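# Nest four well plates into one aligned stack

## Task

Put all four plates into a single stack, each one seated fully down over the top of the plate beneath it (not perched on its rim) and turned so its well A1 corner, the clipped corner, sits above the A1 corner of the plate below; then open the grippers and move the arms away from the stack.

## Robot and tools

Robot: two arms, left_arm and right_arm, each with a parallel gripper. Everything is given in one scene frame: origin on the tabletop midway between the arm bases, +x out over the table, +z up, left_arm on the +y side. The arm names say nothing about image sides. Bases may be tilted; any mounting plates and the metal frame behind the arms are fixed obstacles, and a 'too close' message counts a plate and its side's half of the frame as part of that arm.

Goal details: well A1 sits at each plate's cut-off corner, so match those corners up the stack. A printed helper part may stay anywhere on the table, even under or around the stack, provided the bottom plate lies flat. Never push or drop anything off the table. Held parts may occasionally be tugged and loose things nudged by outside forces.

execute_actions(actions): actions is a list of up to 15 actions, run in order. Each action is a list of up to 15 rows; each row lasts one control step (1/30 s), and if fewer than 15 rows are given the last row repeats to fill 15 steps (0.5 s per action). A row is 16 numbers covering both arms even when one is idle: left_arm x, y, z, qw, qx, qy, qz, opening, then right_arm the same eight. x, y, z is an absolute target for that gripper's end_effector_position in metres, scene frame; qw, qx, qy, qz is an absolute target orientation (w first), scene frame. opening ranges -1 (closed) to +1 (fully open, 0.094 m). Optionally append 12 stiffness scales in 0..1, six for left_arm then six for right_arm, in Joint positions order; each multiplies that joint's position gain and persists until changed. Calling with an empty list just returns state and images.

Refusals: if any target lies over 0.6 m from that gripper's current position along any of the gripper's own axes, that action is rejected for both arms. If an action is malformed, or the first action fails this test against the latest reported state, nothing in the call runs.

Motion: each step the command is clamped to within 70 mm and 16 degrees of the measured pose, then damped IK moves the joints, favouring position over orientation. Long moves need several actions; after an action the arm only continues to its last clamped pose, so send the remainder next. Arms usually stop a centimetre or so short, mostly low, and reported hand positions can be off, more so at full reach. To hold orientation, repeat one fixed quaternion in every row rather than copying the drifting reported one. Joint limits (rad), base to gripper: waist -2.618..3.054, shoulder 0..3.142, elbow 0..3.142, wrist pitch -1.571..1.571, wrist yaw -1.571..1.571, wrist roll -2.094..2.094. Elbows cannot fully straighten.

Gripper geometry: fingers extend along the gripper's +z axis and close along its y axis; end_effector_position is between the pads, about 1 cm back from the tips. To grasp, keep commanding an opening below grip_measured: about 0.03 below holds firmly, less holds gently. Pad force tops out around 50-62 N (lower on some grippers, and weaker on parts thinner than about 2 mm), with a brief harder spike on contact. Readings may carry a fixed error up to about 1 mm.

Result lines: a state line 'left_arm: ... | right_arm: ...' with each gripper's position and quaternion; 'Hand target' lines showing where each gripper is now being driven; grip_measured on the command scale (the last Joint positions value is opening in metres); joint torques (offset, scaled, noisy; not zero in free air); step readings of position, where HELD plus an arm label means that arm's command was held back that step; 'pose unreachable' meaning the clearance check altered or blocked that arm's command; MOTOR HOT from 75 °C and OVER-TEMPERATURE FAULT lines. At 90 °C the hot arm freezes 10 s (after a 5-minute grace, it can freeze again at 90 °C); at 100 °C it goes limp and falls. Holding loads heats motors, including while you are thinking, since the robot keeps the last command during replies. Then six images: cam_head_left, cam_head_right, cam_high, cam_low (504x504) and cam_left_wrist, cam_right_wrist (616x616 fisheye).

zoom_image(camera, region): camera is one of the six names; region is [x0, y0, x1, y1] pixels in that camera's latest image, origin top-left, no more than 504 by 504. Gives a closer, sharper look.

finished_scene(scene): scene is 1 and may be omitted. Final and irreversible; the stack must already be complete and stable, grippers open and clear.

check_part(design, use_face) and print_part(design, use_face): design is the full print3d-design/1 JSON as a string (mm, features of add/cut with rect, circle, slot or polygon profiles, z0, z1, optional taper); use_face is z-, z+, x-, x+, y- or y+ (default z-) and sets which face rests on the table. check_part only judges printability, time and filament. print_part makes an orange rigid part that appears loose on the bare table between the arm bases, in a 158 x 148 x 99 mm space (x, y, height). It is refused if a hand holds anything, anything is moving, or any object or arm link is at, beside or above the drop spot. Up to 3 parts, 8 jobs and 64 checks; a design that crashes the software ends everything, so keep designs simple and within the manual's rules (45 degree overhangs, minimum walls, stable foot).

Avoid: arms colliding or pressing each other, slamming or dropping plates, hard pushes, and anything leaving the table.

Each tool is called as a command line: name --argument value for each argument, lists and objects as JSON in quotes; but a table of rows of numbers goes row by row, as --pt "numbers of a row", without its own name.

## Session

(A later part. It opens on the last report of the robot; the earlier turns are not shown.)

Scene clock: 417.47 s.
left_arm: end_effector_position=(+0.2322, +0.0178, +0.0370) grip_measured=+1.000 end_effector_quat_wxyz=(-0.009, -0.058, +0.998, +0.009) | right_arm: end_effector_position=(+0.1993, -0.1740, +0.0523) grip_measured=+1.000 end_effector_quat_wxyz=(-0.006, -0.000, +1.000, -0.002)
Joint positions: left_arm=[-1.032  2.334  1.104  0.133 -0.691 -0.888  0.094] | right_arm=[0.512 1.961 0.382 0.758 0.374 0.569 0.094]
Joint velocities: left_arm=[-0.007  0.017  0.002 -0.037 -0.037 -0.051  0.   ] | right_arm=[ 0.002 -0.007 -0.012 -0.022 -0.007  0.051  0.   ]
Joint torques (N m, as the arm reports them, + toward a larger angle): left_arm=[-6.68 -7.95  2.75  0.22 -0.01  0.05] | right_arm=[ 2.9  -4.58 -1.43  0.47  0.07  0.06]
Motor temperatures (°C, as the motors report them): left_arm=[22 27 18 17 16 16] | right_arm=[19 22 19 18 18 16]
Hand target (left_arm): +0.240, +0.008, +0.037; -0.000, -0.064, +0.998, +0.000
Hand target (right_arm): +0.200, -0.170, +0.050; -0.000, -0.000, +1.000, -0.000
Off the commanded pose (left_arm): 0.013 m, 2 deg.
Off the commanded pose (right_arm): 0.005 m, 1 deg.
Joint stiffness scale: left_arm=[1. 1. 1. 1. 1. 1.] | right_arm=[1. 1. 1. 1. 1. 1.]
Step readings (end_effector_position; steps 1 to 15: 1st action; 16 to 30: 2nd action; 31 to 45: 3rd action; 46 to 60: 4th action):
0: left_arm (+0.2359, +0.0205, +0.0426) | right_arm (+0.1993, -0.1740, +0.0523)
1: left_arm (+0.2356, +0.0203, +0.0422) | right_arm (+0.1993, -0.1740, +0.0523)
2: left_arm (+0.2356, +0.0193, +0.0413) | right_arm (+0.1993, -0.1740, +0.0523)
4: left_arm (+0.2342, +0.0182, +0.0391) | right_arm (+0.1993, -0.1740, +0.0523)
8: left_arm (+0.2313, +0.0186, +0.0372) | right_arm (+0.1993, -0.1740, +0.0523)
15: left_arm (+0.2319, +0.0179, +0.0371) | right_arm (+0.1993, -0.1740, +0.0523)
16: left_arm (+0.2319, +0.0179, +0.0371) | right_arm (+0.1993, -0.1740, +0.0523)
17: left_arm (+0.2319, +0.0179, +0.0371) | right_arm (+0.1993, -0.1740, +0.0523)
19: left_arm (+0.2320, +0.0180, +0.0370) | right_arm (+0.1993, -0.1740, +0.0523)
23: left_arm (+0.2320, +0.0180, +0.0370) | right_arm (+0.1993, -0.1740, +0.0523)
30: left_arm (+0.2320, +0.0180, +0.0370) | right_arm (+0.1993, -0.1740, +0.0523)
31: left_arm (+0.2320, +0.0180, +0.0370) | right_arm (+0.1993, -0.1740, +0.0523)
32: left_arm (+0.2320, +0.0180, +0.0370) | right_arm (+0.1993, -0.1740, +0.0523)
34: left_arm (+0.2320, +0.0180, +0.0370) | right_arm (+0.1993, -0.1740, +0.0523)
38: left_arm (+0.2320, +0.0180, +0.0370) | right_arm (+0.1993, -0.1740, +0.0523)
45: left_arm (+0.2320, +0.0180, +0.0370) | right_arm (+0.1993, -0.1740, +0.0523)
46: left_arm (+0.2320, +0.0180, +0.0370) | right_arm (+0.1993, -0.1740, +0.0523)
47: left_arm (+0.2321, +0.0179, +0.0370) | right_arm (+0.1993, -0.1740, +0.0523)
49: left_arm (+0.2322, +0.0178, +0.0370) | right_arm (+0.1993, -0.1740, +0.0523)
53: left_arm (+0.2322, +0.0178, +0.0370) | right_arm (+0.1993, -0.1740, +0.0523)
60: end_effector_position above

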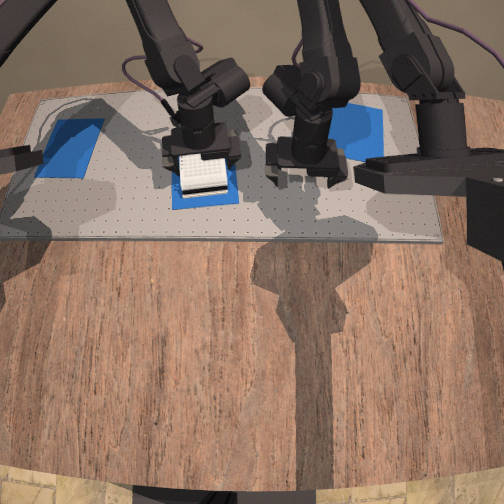

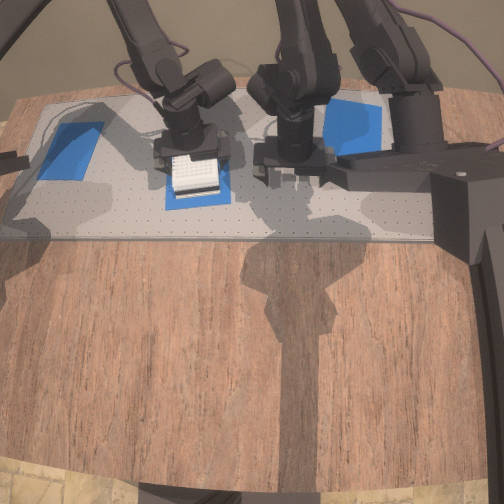

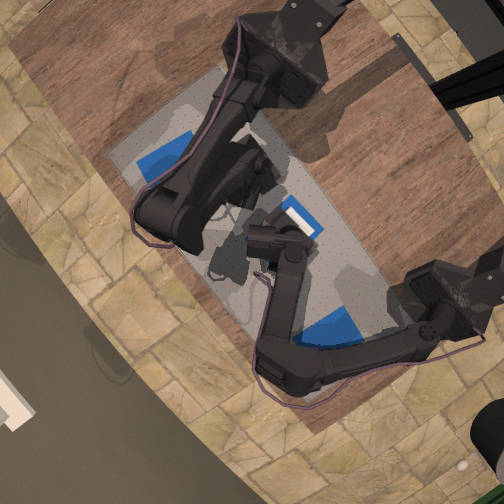

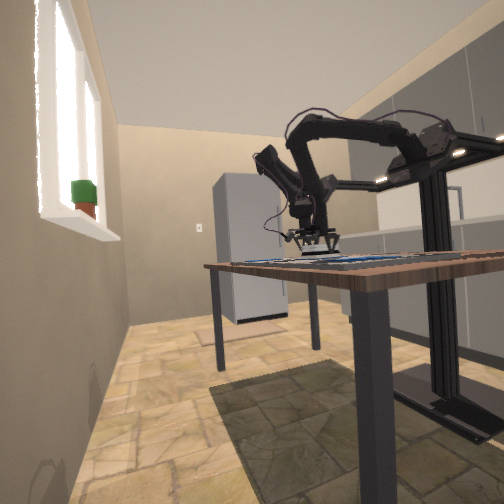

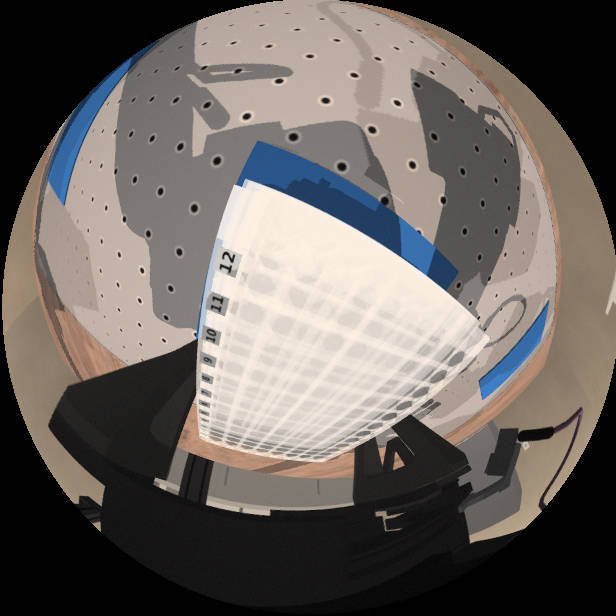

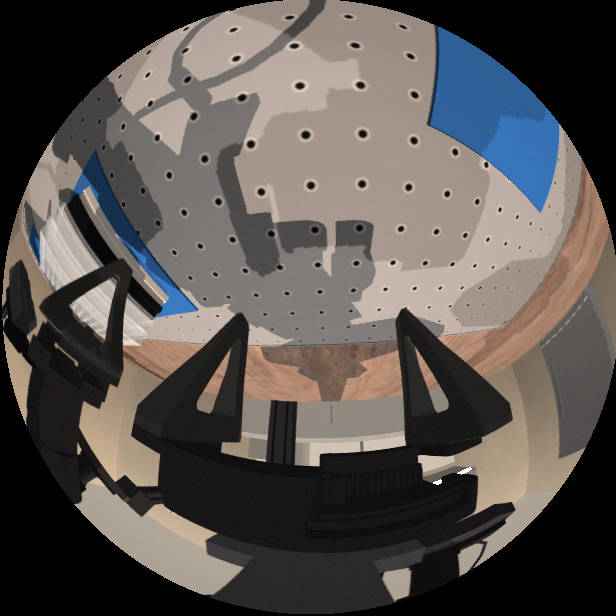

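execute_actions --actions '[[[0.235,0.016,0.047,0,-0.058,1,0,1,0.2,-0.17,0.05,0,0,1,0,1]],[[0.232,0.02,0.057,0,-0.058,1,0,1,0.2,-0.17,0.05,0,0,1,0,1]],[[0.23,0.022,0.068,0,-0.058,1,0,1,0.2,-0.17,0.05,0,0,1,0,1]],[[0.23,0.022,0.08,0,-0.058,1,0,1,0.2,-0.17,0.05,0,0,1,0,1]],[[0.23,0.022,0.11,0,-0.058,1,0,1,0.2,-0.17,0.05,0,0,1,0,1]],[[0.28,0.15,0.11,0,0.38,0.92,0,1,0.2,-0.17,0.05,0,0,1,0,1]],[[0.3,0.19,0.06,0,0.6,0.8,0,1,0.2,-0.17,0.05,0,0,1,0,1]],[[0.3,0.19,0.05,0,0.6,0.8,0,1,0.2,-0.17,0.05,0,0,1,0,1]]]'

zoom_image --camera "cam_head_left" --region '[160,120,250,215]'

zoom_image --camera "cam_right_wrist" --region '[0,160,200,360]'

zoom_image --camera "cam_low" --region '[290,230,350,270]'

zoom_image --camera "cam_left_wrist" --region '[300,50,616,366]'

Scene clock: 428.63 s.
left_arm: end_effector_position=(+0.3057, +0.1901, +0.0495) grip_measured=+1.000 end_effector_quat_wxyz=(-0.006, +0.591, +0.807, +0.008) | right_arm: end_effector_position=(+0.1993, -0.1740, +0.0523) grip_measured=+1.000 end_effector_quat_wxyz=(-0.006, -0.000, +1.000, -0.002)
Joint positions: left_arm=[-0.578  1.873  0.653  0.385 -0.441  0.946  0.094] | right_arm=[0.512 1.961 0.382 0.758 0.374 0.569 0.094]
Joint velocities: left_arm=[ 0.012  0.012 -0.017  0.198  0.007  0.125  0.   ] | right_arm=[-0.002 -0.022  0.002 -0.081  0.007  0.022  0.   ]
Joint torques (N m, as the arm reports them, + toward a larger angle): left_arm=[-2.63 -7.61 -1.93  0.33  0.12  0.05] | right_arm=[ 2.9  -4.59 -1.38  0.47  0.07  0.06]
Motor temperatures (°C, as the motors report them): left_arm=[22 28 18 17 16 16] | right_arm=[19 22 19 18 18 16]
Hand target (left_arm): +0.299, +0.189, +0.049; -0.001, +0.599, +0.801, -0.001
Hand target (right_arm): +0.200, -0.170, +0.050; -0.000, -0.000, +1.000, -0.000
Off the commanded pose (left_arm): 0.006 m, 2 deg.
Off the commanded pose (right_arm): 0.005 m, 1 deg.
Joint stiffness scale: left_arm=[1. 1. 1. 1. 1. 1.] | right_arm=[1. 1. 1. 1. 1. 1.]
Step readings (end_effector_position; steps 1 to 15: 1st action; 16 to 30: 2nd action; 31 to 45: 3rd action; 46 to 60: 4th action; 61 to 75: 5th action; 76 to 90: 6th action; 91 to 105: 7th action; 106 to 120: 8th action):
0: left_arm (+0.2322, +0.0178, +0.0370) | right_arm (+0.1993, -0.1740, +0.0523)
1: left_arm (+0.2327, +0.0175, +0.0371) | right_arm (+0.1993, -0.1740, +0.0523)
2: left_arm (+0.2330, +0.0174, +0.0373) | right_arm (+0.1993, -0.1740, +0.0523)
4: left_arm (+0.2348, +0.0165, +0.0380) | right_arm (+0.1993, -0.1740, +0.0523)
8: left_arm (+0.2378, +0.0149, +0.0391) | right_arm (+0.1993, -0.1740, +0.0523)
15: left_arm (+0.2378, +0.0149, +0.0391) | right_arm (+0.1993, -0.1740, +0.0523)
16: left_arm (+0.2375, +0.0158, +0.0397) | right_arm (+0.1993, -0.1740, +0.0523)
17: left_arm (+0.2367, +0.0185, +0.0413) | right_arm (+0.1993, -0.1740, +0.0523)
19: left_arm (+0.2354, +0.0231, +0.0440) | right_arm (+0.1993, -0.1740, +0.0523)
23: left_arm (+0.2354, +0.0235, +0.0456) | right_arm (+0.1993, -0.1740, +0.0523)
30: left_arm (+0.2353, +0.0231, +0.0460) | right_arm (+0.1993, -0.1740, +0.0523)
31: left_arm (+0.2350, +0.0233, +0.0468) | right_arm (+0.1993, -0.1740, +0.0523)
32: left_arm (+0.2346, +0.0243, +0.0488) | right_arm (+0.1993, -0.1740, +0.0523)
34: left_arm (+0.2342, +0.0243, +0.0534) | right_arm (+0.1993, -0.1740, +0.0523)
38: left_arm (+0.2354, +0.0207, +0.0580) | right_arm (+0.1993, -0.1740, +0.0523)
45: left_arm (+0.2356, +0.0210, +0.0581) | right_arm (+0.1993, -0.1740, +0.0523)
46: left_arm (+0.2356, +0.0213, +0.0590) | right_arm (+0.1993, -0.1740, +0.0523)
47: left_arm (+0.2350, +0.0224, +0.0608) | right_arm (+0.1993, -0.1740, +0.0523)
49: left_arm (+0.2351, +0.0227, +0.0653) | right_arm (+0.1993, -0.1740, +0.0523)
53: left_arm (+0.2370, +0.0197, +0.0702) | right_arm (+0.1993, -0.1740, +0.0523)
60: left_arm (+0.2361, +0.0208, +0.0704) | right_arm (+0.1993, -0.1740, +0.0523)
61: left_arm (+0.2361, +0.0213, +0.0725) | right_arm (+0.1993, -0.1740, +0.0523)
62: left_arm (+0.2350, +0.0233, +0.0771) | right_arm (+0.1993, -0.1740, +0.0523)
64: left_arm (+0.2348, +0.0226, +0.0888) | right_arm (+0.1993, -0.1740, +0.0523)
68: left_arm (+0.2382, +0.0146, +0.1025) | right_arm (+0.1993, -0.1740, +0.0523)
75: left_arm (+0.2361, +0.0184, +0.1031) | right_arm (+0.1993, -0.1740, +0.0523)
76: left_arm (+0.2366, +0.0225, +0.1030) | right_arm (+0.1993, -0.1740, +0.0523)
77: left_arm (+0.2376, +0.0341, +0.1039) | right_arm (+0.1993, -0.1740, +0.0523)
79: left_arm (+0.2470, +0.0696, +0.1028) | right_arm (+0.1993, -0.1740, +0.0523)
83: left_arm (+0.2765, +0.1402, +0.1013) | right_arm (+0.1993, -0.1740, +0.0523)
90: left_arm (+0.2839, +0.1524, +0.1065) | right_arm (+0.1993, -0.1740, +0.0523)
91: left_arm (+0.2829, +0.1552, +0.1032) | right_arm (+0.1993, -0.1740, +0.0523)
92: left_arm (+0.2840, +0.1629, +0.0954) | right_arm (+0.1993, -0.1740, +0.0523)
94: left_arm (+0.2867, +0.1902, +0.0782) | right_arm (+0.1993, -0.1740, +0.0523)
98: left_arm (+0.2807, +0.2126, +0.0639) | right_arm (+0.1993, -0.1740, +0.0523)
105: left_arm (+0.2872, +0.1976, +0.0602) | right_arm (+0.1993, -0.1740, +0.0523)
106: left_arm (+0.2900, +0.1954, +0.0589) | right_arm (+0.1993, -0.1740, +0.0523)
107: left_arm (+0.2934, +0.1942, +0.0571) | right_arm (+0.1993, -0.1740, +0.0523)
109: left_arm (+0.3009, +0.1945, +0.0534) | right_arm (+0.1993, -0.1740, +0.0523)
113: left_arm (+0.3047, +0.1965, +0.0498) | right_arm (+0.1993, -0.1740, +0.0523)
120: end_effector_position above

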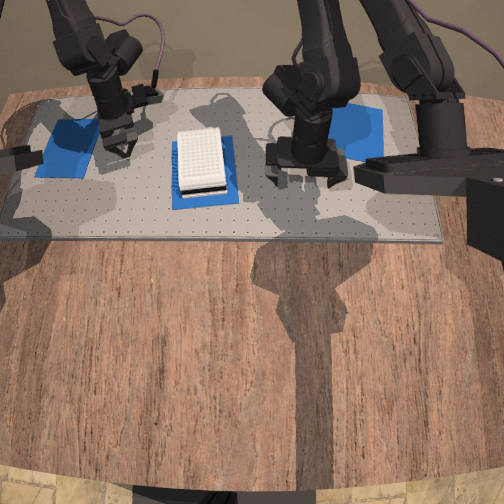

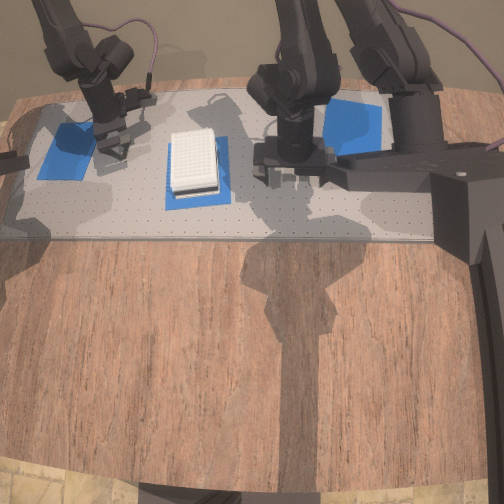

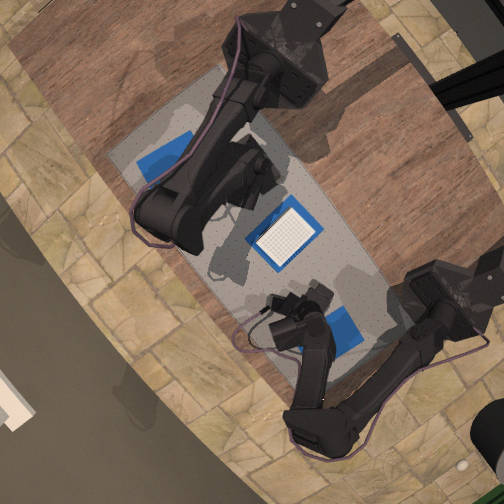

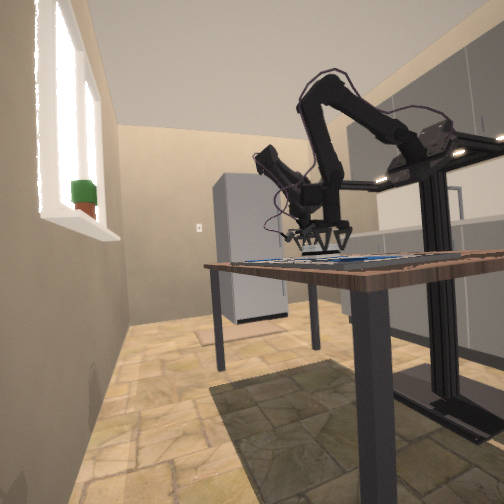

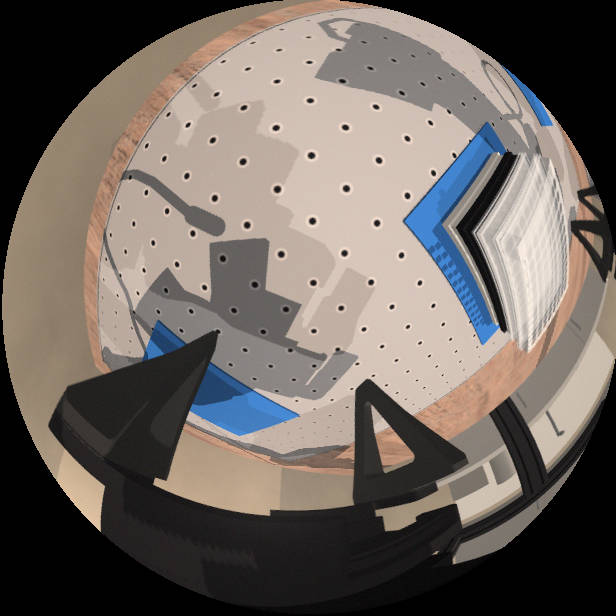

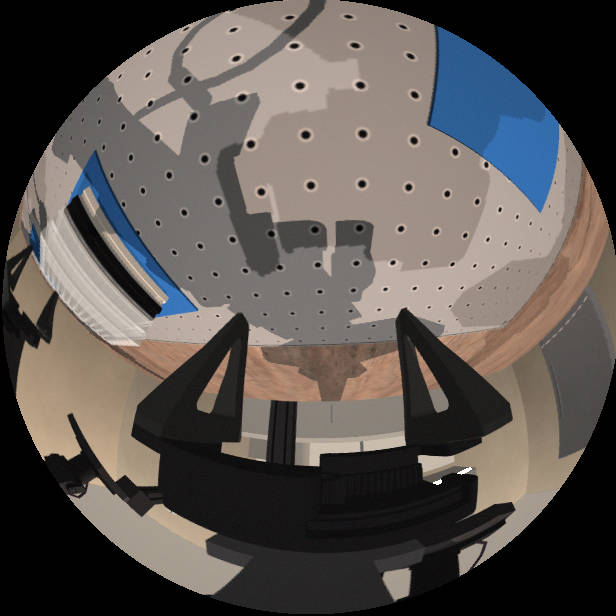

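Region (160, 120, 250, 215) of cam_head_left's 504x504 image, scaled by 5.305, with more detail than that image has; it fills the left 477 columns of this view, and the rest is white.

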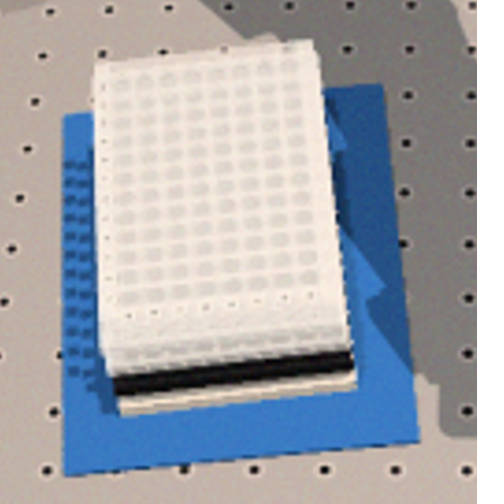

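Region (0, 160, 200, 360) of cam_right_wrist's 616x616 image, scaled by 2.520, with more detail than that image has.

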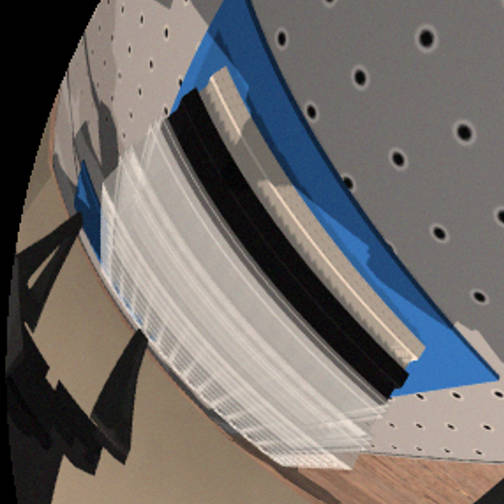

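Region (290, 230, 350, 270) of cam_low's 504x504 image, scaled by 8.400, with more detail than that image has.

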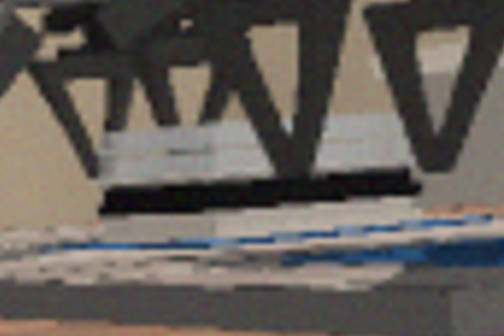

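Region (300, 50, 616, 366) of cam_left_wrist's 616x616 image, scaled by 1.595, with more detail than that image has.

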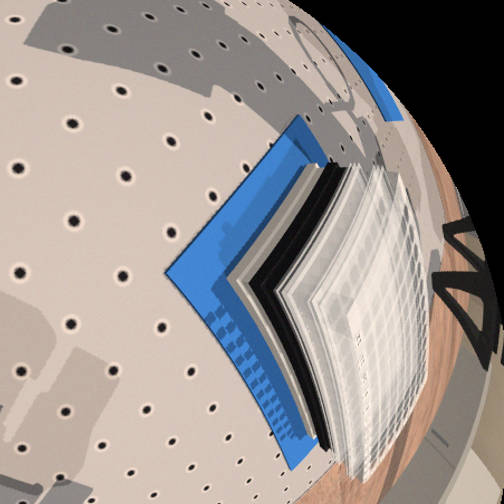

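zoom_image --camera "cam_left_wrist" --region '[430,140,580,290]'

zoom_image --camera "cam_head_right" --region '[160,165,230,205]'

Region (430, 140, 580, 290) of cam_left_wrist's 616x616 image, scaled by 3.360, with more detail than that image has.

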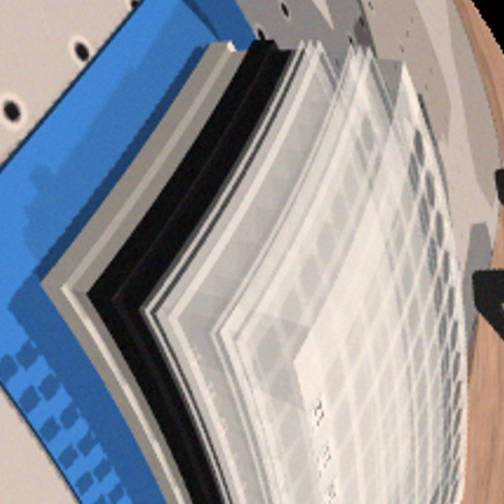

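Region (160, 165, 230, 205) of cam_head_right's 504x504 image, scaled by 7.200, with more detail than that image has; it fills the top 288 rows of this view, and the rest is white.

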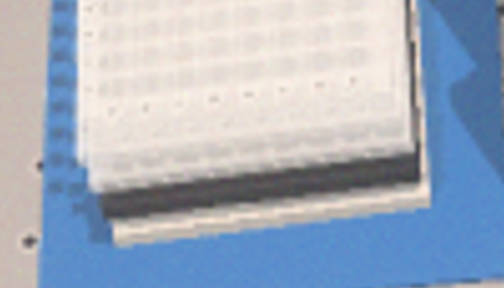

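execute_actions --actions '[[[0.3,0.25,0.12,0,0.6,0.8,0,1,0.2,-0.14,0.045,0,-0.38,0.92,0,1]],[[0.3,0.25,0.12,0,0.6,0.8,0,1,0.21,-0.14,0.035,0,-0.707,0.707,0,1]],[[0.3,0.25,0.12,0,0.6,0.8,0,1,0.21,-0.14,0.03,0,-0.707,0.707,0,1]]]'

zoom_image --camera "cam_low" --region '[290,230,350,270]'

zoom_image --camera "cam_right_wrist" --region '[100,0,500,300]'

Scene clock: 446.70 s.
left_arm: end_effector_position=(+0.3075, +0.2488, +0.1178) grip_measured=+1.000 end_effector_quat_wxyz=(+0.003, +0.597, +0.802, +0.008) | right_arm: end_effector_position=(+0.2084, -0.1436, +0.0341) grip_measured=+1.000 end_effector_quat_wxyz=(-0.002, -0.703, +0.711, -0.004)
Joint positions: left_arm=[-0.463  1.418  0.434  0.201 -0.354  1.058  0.094] | right_arm=[ 0.568  2.03   0.525  0.676  0.424 -0.949  0.094]
Joint velocities: left_arm=[-0.012 -0.002 -0.007 -0.095 -0.007  0.007  0.   ] | right_arm=[ 0.007 -0.002  0.002  0.066 -0.007 -0.081  0.   ]
Joint torques (N m, as the arm reports them, + toward a larger angle): left_arm=[-1.2  -8.04 -0.57  0.14  0.15  0.05] | right_arm=[ 2.31 -5.74 -0.11  0.3  -0.14 -0.04]
Motor temperatures (°C, as the motors report them): left_arm=[20 27 18 17 16 16] | right_arm=[19 22 19 18 18 16]
Hand target (left_arm): +0.300, +0.250, +0.120; -0.000, +0.600, +0.800, +0.000
Hand target (right_arm): +0.210, -0.140, +0.030; -0.000, +0.707, -0.707, -0.000
Off the commanded pose (left_arm): 0.008 m, 1 deg.
Off the commanded pose (right_arm): 0.006 m, 1 deg.
Joint stiffness scale: left_arm=[1. 1. 1. 1. 1. 1.] | right_arm=[1. 1. 1. 1. 1. 1.]
Step readings (end_effector_position; steps 1 to 15: 1st action; 16 to 30: 2nd action; 31 to 45: 3rd action):
0: left_arm (+0.3088, +0.1871, +0.0495) | right_arm (+0.1993, -0.1740, +0.0523)
1: left_arm (+0.3080, +0.1896, +0.0530) | right_arm (+0.1996, -0.1724, +0.0519)
2: left_arm (+0.3052, +0.1983, +0.0624) | right_arm (+0.1987, -0.1664, +0.0509)
4: left_arm (+0.3037, +0.2242, +0.0838) | right_arm (+0.1998, -0.1474, +0.0495)
8: left_arm (+0.3185, +0.2501, +0.1123) | right_arm (+0.2054, -0.1360, +0.0485)
15: left_arm (+0.3138, +0.2485, +0.1180) | right_arm (+0.2029, -0.1416, +0.0483)
16: left_arm (+0.3124, +0.2485, +0.1179) | right_arm (+0.2033, -0.1418, +0.0474)
17: left_arm (+0.3113, +0.2486, +0.1179) | right_arm (+0.2043, -0.1419, +0.0450)
19: left_arm (+0.3098, +0.2487, +0.1178) | right_arm (+0.2077, -0.1412, +0.0408)
23: left_arm (+0.3083, +0.2488, +0.1178) | right_arm (+0.2107, -0.1396, +0.0391)
30: left_arm (+0.3075, +0.2488, +0.1178) | right_arm (+0.2096, -0.1403, +0.0391)
31: left_arm (+0.3075, +0.2488, +0.1178) | right_arm (+0.2095, -0.1405, +0.0386)
32: left_arm (+0.3075, +0.2488, +0.1178) | right_arm (+0.2094, -0.1408, +0.0373)
34: left_arm (+0.3075, +0.2488, +0.1178) | right_arm (+0.2093, -0.1420, +0.0352)
38: left_arm (+0.3075, +0.2488, +0.1178) | right_arm (+0.2087, -0.1439, +0.0341)
45: end_effector_position above

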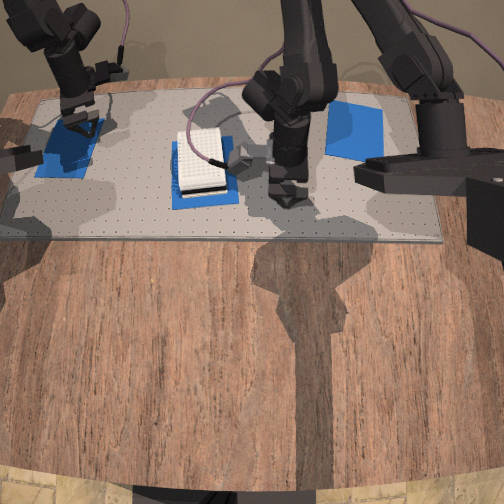

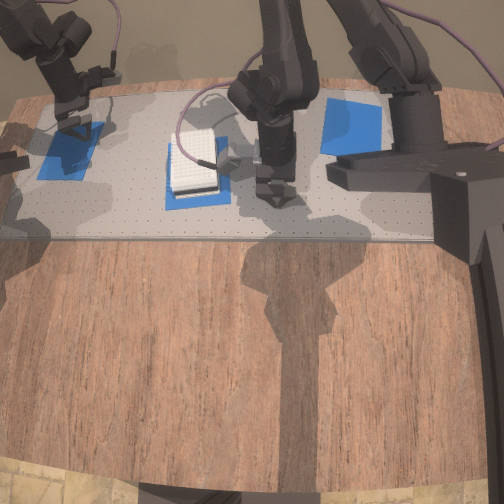

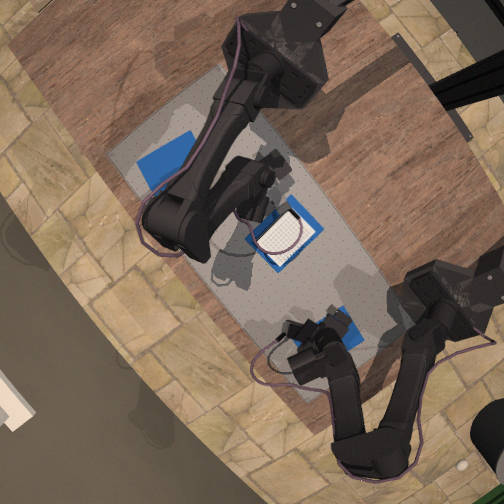

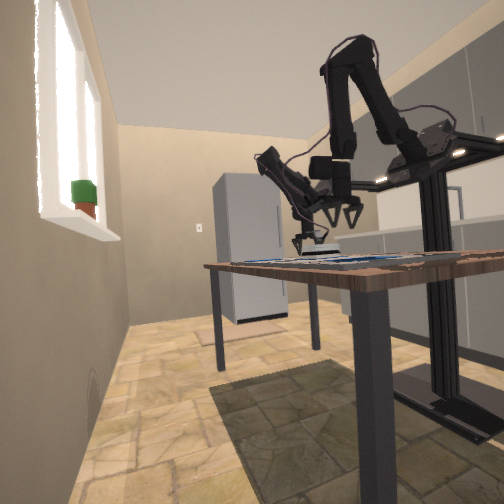

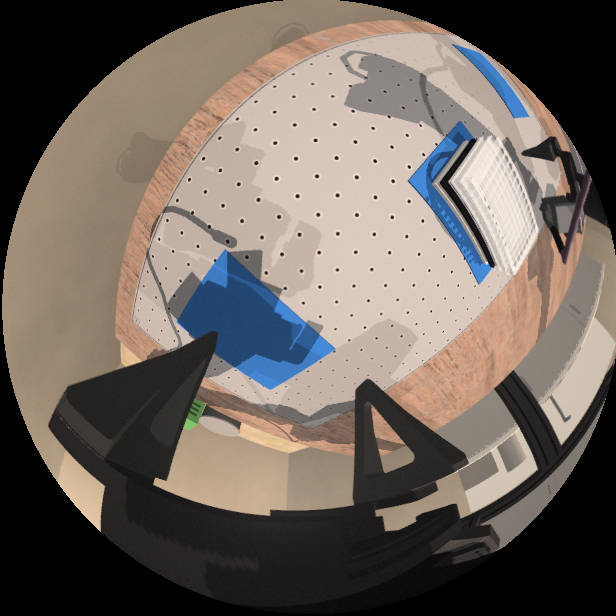

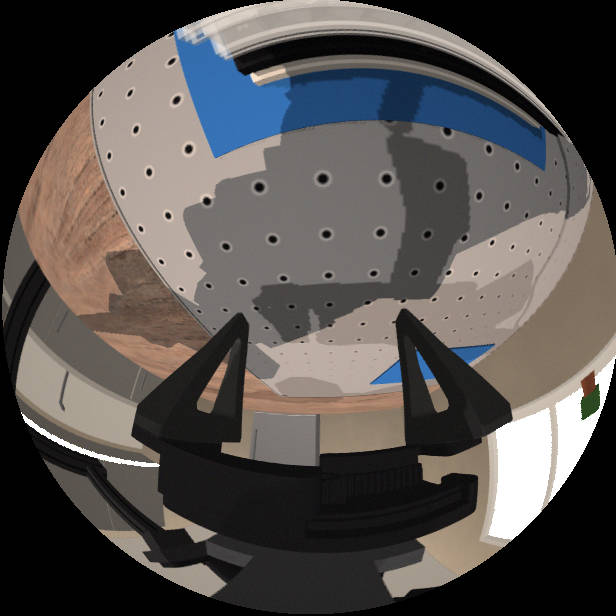

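Region (290, 230, 350, 270) of cam_low's 504x504 image, scaled by 8.400, with more detail than that image has.

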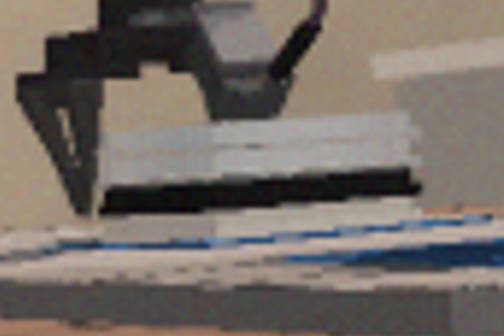

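Region (100, 0, 500, 300) of cam_right_wrist's 616x616 image, scaled by 1.260, with more detail than that image has; it fills the top 378 rows of this view, and the rest is white.

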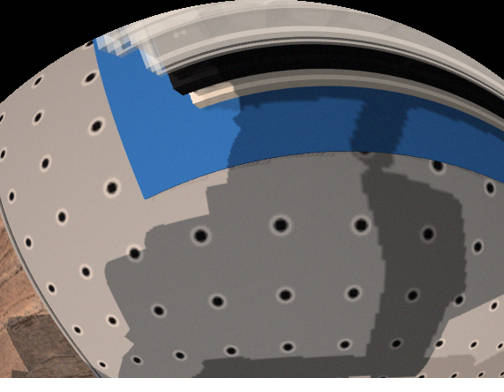

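execute_actions --actions '[[[0.3,0.25,0.12,0,0.6,0.8,0,1,0.22,-0.2,0.03,0,-0.707,0.707,0,1]],[[0.3,0.25,0.12,0,0.6,0.8,0,1,0.22,-0.2,0.03,0.09,-0.70,0.70,0.09,1]]]'

zoom_image --camera "cam_right_wrist" --region '[180,0,520,200]'

Scene clock: 452.57 s.
left_arm: end_effector_position=(+0.3075, +0.2488, +0.1178) grip_measured=+1.000 end_effector_quat_wxyz=(+0.004, +0.597, +0.802, +0.008) | right_arm: end_effector_position=(+0.2277, -0.2006, +0.0263) grip_measured=+1.000 end_effector_quat_wxyz=(+0.085, -0.700, +0.706, +0.074)
Joint positions: left_arm=[-0.463  1.418  0.434  0.201 -0.353  1.058  0.094] | right_arm=[ 0.175  2.096  0.369  1.066 -0.075 -1.244  0.094]
Joint velocities: left_arm=[ 0.002  0.012 -0.007  0.037  0.022  0.022  0.   ] | right_arm=[-0.012  0.017  0.012  0.212 -0.154 -0.066  0.   ]
Joint torques (N m, as the arm reports them, + toward a larger angle): left_arm=[-1.19 -8.04 -0.57  0.14  0.15  0.05] | right_arm=[ 0.17 -4.92 -5.91  0.6  -0.27 -0.07]
Motor temperatures (°C, as the motors report them): left_arm=[20 28 17 17 16 16] | right_arm=[19 22 19 18 18 16]
Hand target (left_arm): +0.300, +0.250, +0.120; -0.000, +0.600, +0.800, +0.000
Hand target (right_arm): +0.220, -0.200, +0.030; -0.091, +0.701, -0.701, -0.089
Off the commanded pose (left_arm): 0.008 m, 1 deg.
Off the commanded pose (right_arm): 0.009 m, 2 deg.
Joint stiffness scale: left_arm=[1. 1. 1. 1. 1. 1.] | right_arm=[1. 1. 1. 1. 1. 1.]
Step readings (end_effector_position; steps 1 to 15: 1st action; 16 to 30: 2nd action):
0: left_arm (+0.3075, +0.2488, +0.1178) | right_arm (+0.2083, -0.1435, +0.0341)
1: left_arm (+0.3075, +0.2488, +0.1178) | right_arm (+0.2090, -0.1464, +0.0333)
2: left_arm (+0.3075, +0.2488, +0.1178) | right_arm (+0.2123, -0.1568, +0.0319)
4: left_arm (+0.3075, +0.2488, +0.1178) | right_arm (+0.2187, -0.1911, +0.0278)
8: left_arm (+0.3075, +0.2488, +0.1178) | right_arm (+0.2209, -0.2139, +0.0264)
15: left_arm (+0.3075, +0.2488, +0.1178) | right_arm (+0.2257, -0.2035, +0.0258)
16: left_arm (+0.3075, +0.2488, +0.1178) | right_arm (+0.2259, -0.2010, +0.0262)
17: left_arm (+0.3075, +0.2488, +0.1178) | right_arm (+0.2269, -0.2016, +0.0274)
19: left_arm (+0.3075, +0.2488, +0.1178) | right_arm (+0.2278, -0.2127, +0.0278)
23: left_arm (+0.3075, +0.2488, +0.1178) | right_arm (+0.2252, -0.2159, +0.0254)
30: end_effector_position above

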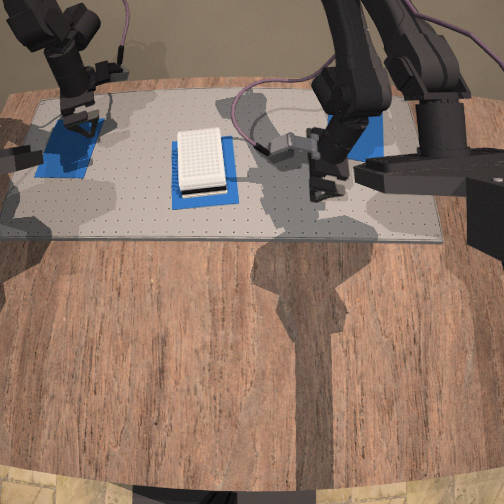

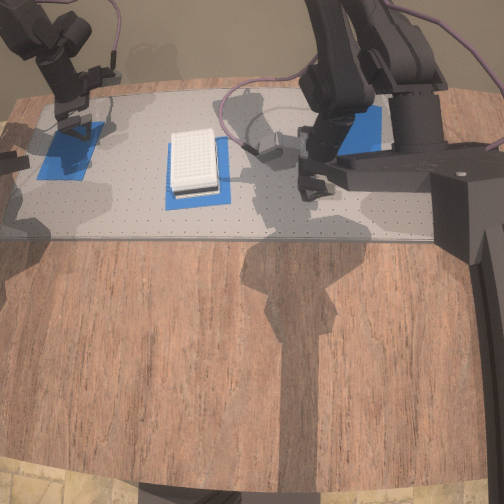

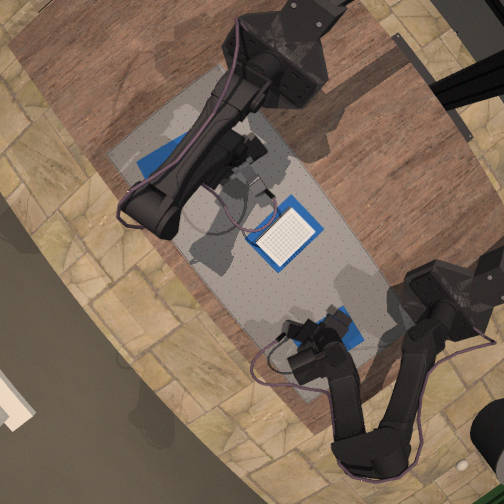

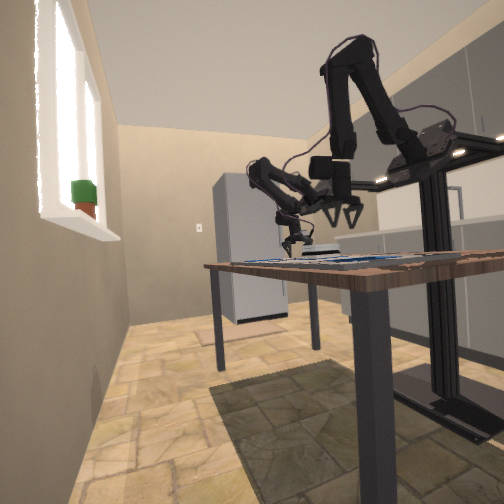

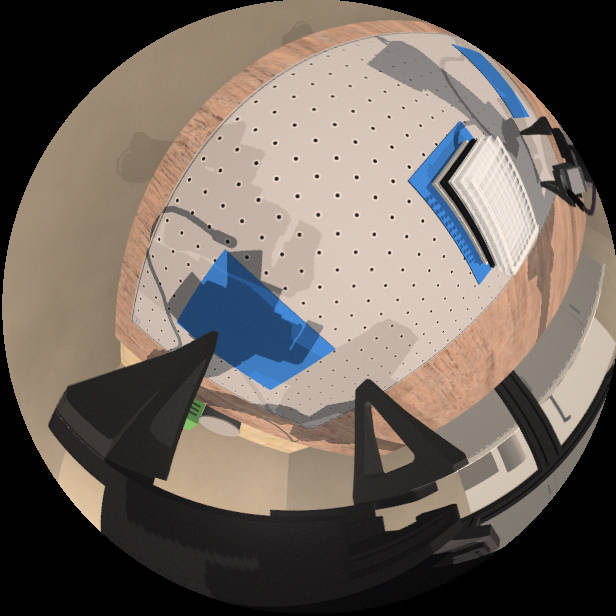

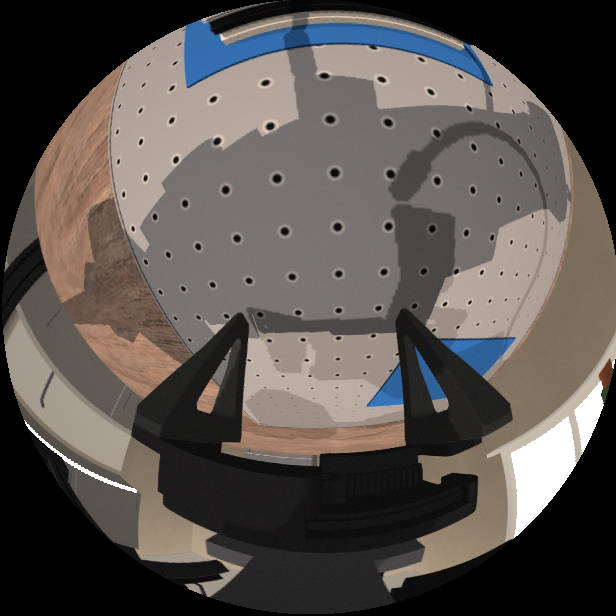

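Region (180, 0, 520, 200) of cam_right_wrist's 616x616 image, scaled by 1.482, with more detail than that image has; it fills the top 296 rows of this view, and the rest is white.

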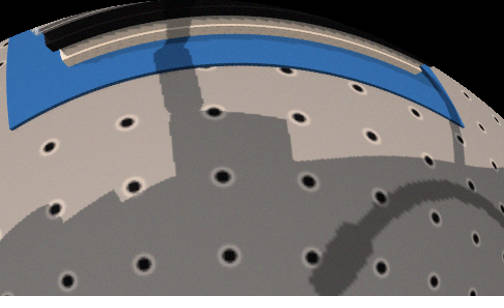

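Wrong tilt; reverse.

execute_actions --actions '[[[0.3,0.25,0.12,0,0.6,0.8,0,1,0.22,-0.2,0.035,-0.05,-0.70,0.70,-0.05,1]],[[0.3,0.25,0.12,0,0.6,0.8,0,1,0.22,-0.17,0.035,-0.2,-0.68,0.68,-0.2,1]],[[0.3,0.25,0.12,0,0.6,0.8,0,1,0.22,-0.17,0.035,-0.2,-0.68,0.68,-0.2,1]]]'

zoom_image --camera "cam_right_wrist" --region '[200,40,480,240]'

zoom_image --camera "cam_low" --region '[295,235,345,265]'

Scene clock: 460.07 s.
left_arm: end_effector_position=(+0.3075, +0.2488, +0.1178) grip_measured=+1.000 end_effector_quat_wxyz=(+0.004, +0.597, +0.802, +0.008) | right_arm: end_effector_position=(+0.2205, -0.1741, +0.0350) grip_measured=+1.000 end_effector_quat_wxyz=(-0.198, -0.676, +0.683, -0.195)
Joint positions: left_arm=[-0.463  1.418  0.434  0.201 -0.353  1.058  0.094] | right_arm=[ 0.658  2.158  0.969 -0.213  0.848 -0.532  0.094]
Joint velocities: left_arm=[-0.002 -0.002  0.017 -0.051  0.007  0.022  0.   ] | right_arm=[-0.012  0.002  0.022 -0.066 -0.007  0.022  0.   ]
Joint torques (N m, as the arm reports them, + toward a larger angle): left_arm=[-1.19 -8.04 -0.57  0.14  0.15  0.05] | right_arm=[ 4.54 -6.86  1.56 -0.71  0.2   0.08]
Motor temperatures (°C, as the motors report them): left_arm=[19 28 17 17 16 16] | right_arm=[18 22 19 18 18 16]
Hand target (left_arm): +0.300, +0.250, +0.120; -0.000, +0.600, +0.800, +0.000
Hand target (right_arm): +0.220, -0.170, +0.035; +0.200, +0.678, -0.679, +0.198
Off the commanded pose (left_arm): 0.008 m, 1 deg.
Off the commanded pose (right_arm): 0.004 m, 1 deg.
Joint stiffness scale: left_arm=[1. 1. 1. 1. 1. 1.] | right_arm=[1. 1. 1. 1. 1. 1.]
Step readings (end_effector_position; steps 1 to 15: 1st action; 16 to 30: 2nd action; 31 to 45: 3rd action):
0: left_arm (+0.3075, +0.2488, +0.1178) | right_arm (+0.2313, -0.1953, +0.0275)
1: left_arm (+0.3075, +0.2488, +0.1178) | right_arm (+0.2317, -0.1976, +0.0274)
2: left_arm (+0.3075, +0.2488, +0.1178) | right_arm (+0.2309, -0.1960, +0.0289)
4: left_arm (+0.3075, +0.2488, +0.1178) | right_arm (+0.2283, -0.1819, +0.0359)
8: left_arm (+0.3075, +0.2488, +0.1178) | right_arm (+0.2229, -0.1757, +0.0408)
15: left_arm (+0.3075, +0.2488, +0.1178) | right_arm (+0.2207, -0.1966, +0.0350)
16: left_arm (+0.3075, +0.2488, +0.1178) | right_arm (+0.2211, -0.1976, +0.0354)
17: left_arm (+0.3075, +0.2488, +0.1178) | right_arm (+0.2206, -0.1911, +0.0357)
19: left_arm (+0.3075, +0.2488, +0.1178) | right_arm (+0.2235, -0.1606, +0.0356)
23: left_arm (+0.3075, +0.2488, +0.1178) | right_arm (+0.2372, -0.1354, +0.0348)
30: left_arm (+0.3075, +0.2488, +0.1178) | right_arm (+0.2335, -0.1557, +0.0300)
31: left_arm (+0.3075, +0.2488, +0.1178) | right_arm (+0.2324, -0.1577, +0.0298)
32: left_arm (+0.3075, +0.2488, +0.1178) | right_arm (+0.2312, -0.1594, +0.0298)
34: left_arm (+0.3075, +0.2488, +0.1178) | right_arm (+0.2285, -0.1629, +0.0301)
38: left_arm (+0.3075, +0.2488, +0.1178) | right_arm (+0.2240, -0.1689, +0.0321)
45: end_effector_position above

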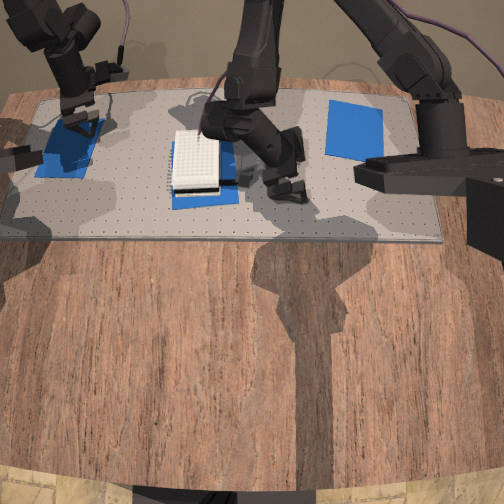

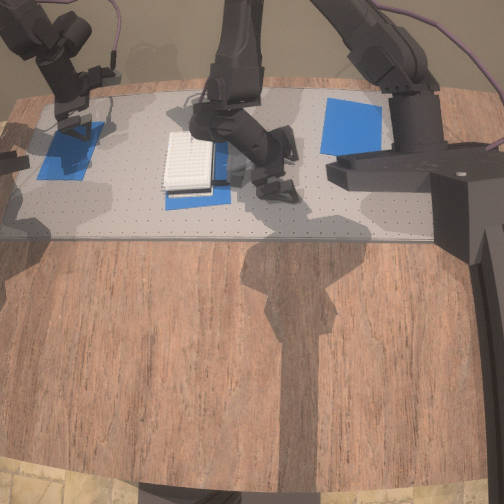

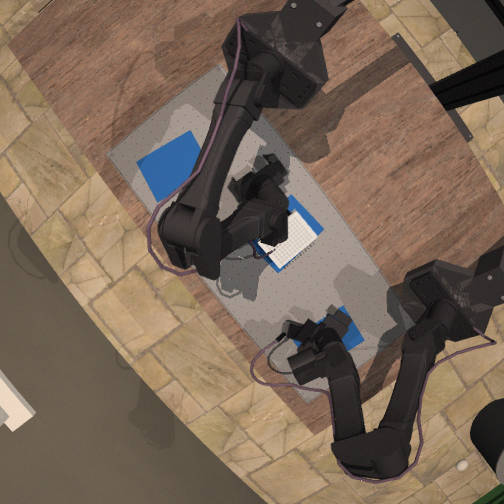

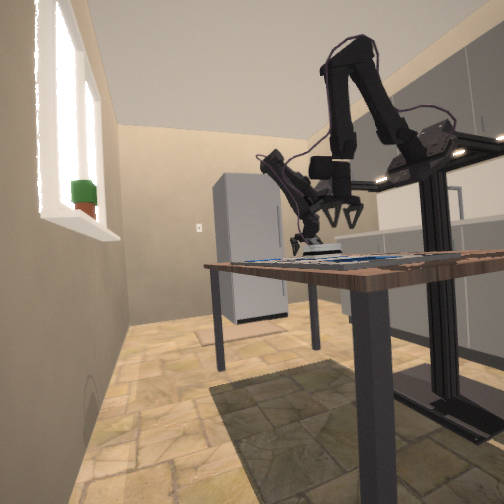

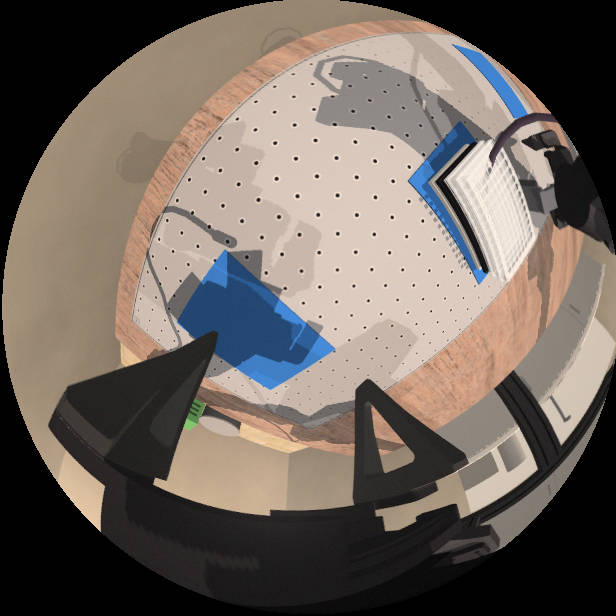

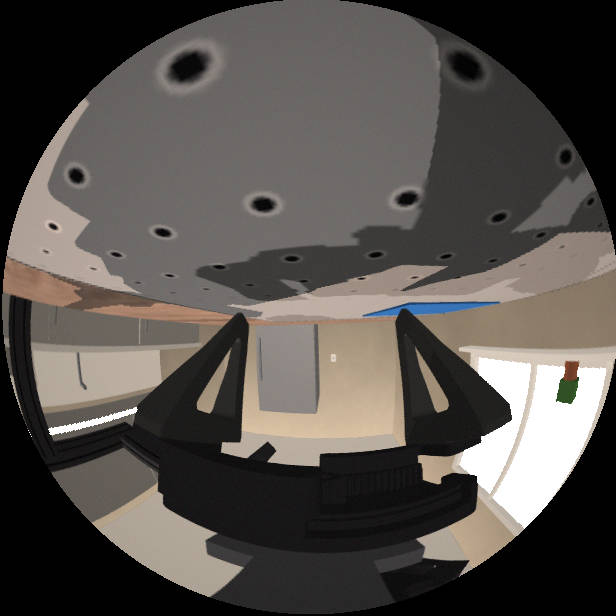

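Region (200, 40, 480, 240) of cam_right_wrist's 616x616 image, scaled by 1.800, with more detail than that image has; it fills the top 360 rows of this view, and the rest is white.

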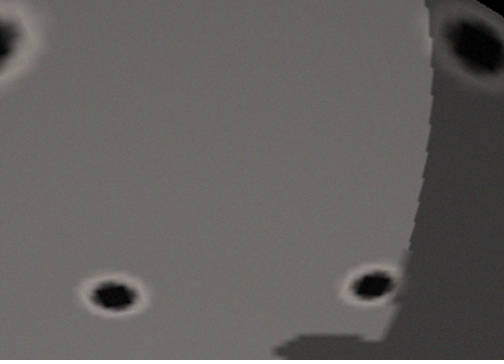

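Region (295, 235, 345, 265) of cam_low's 504x504 image, scaled by 10.080, with more detail than that image has; it fills the top 302 rows of this view, and the rest is white.

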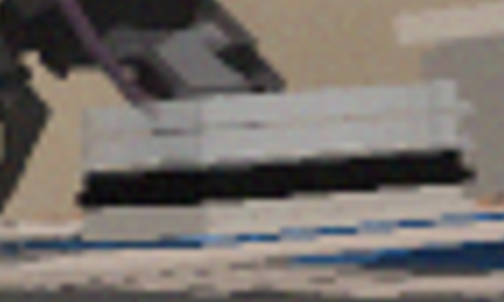

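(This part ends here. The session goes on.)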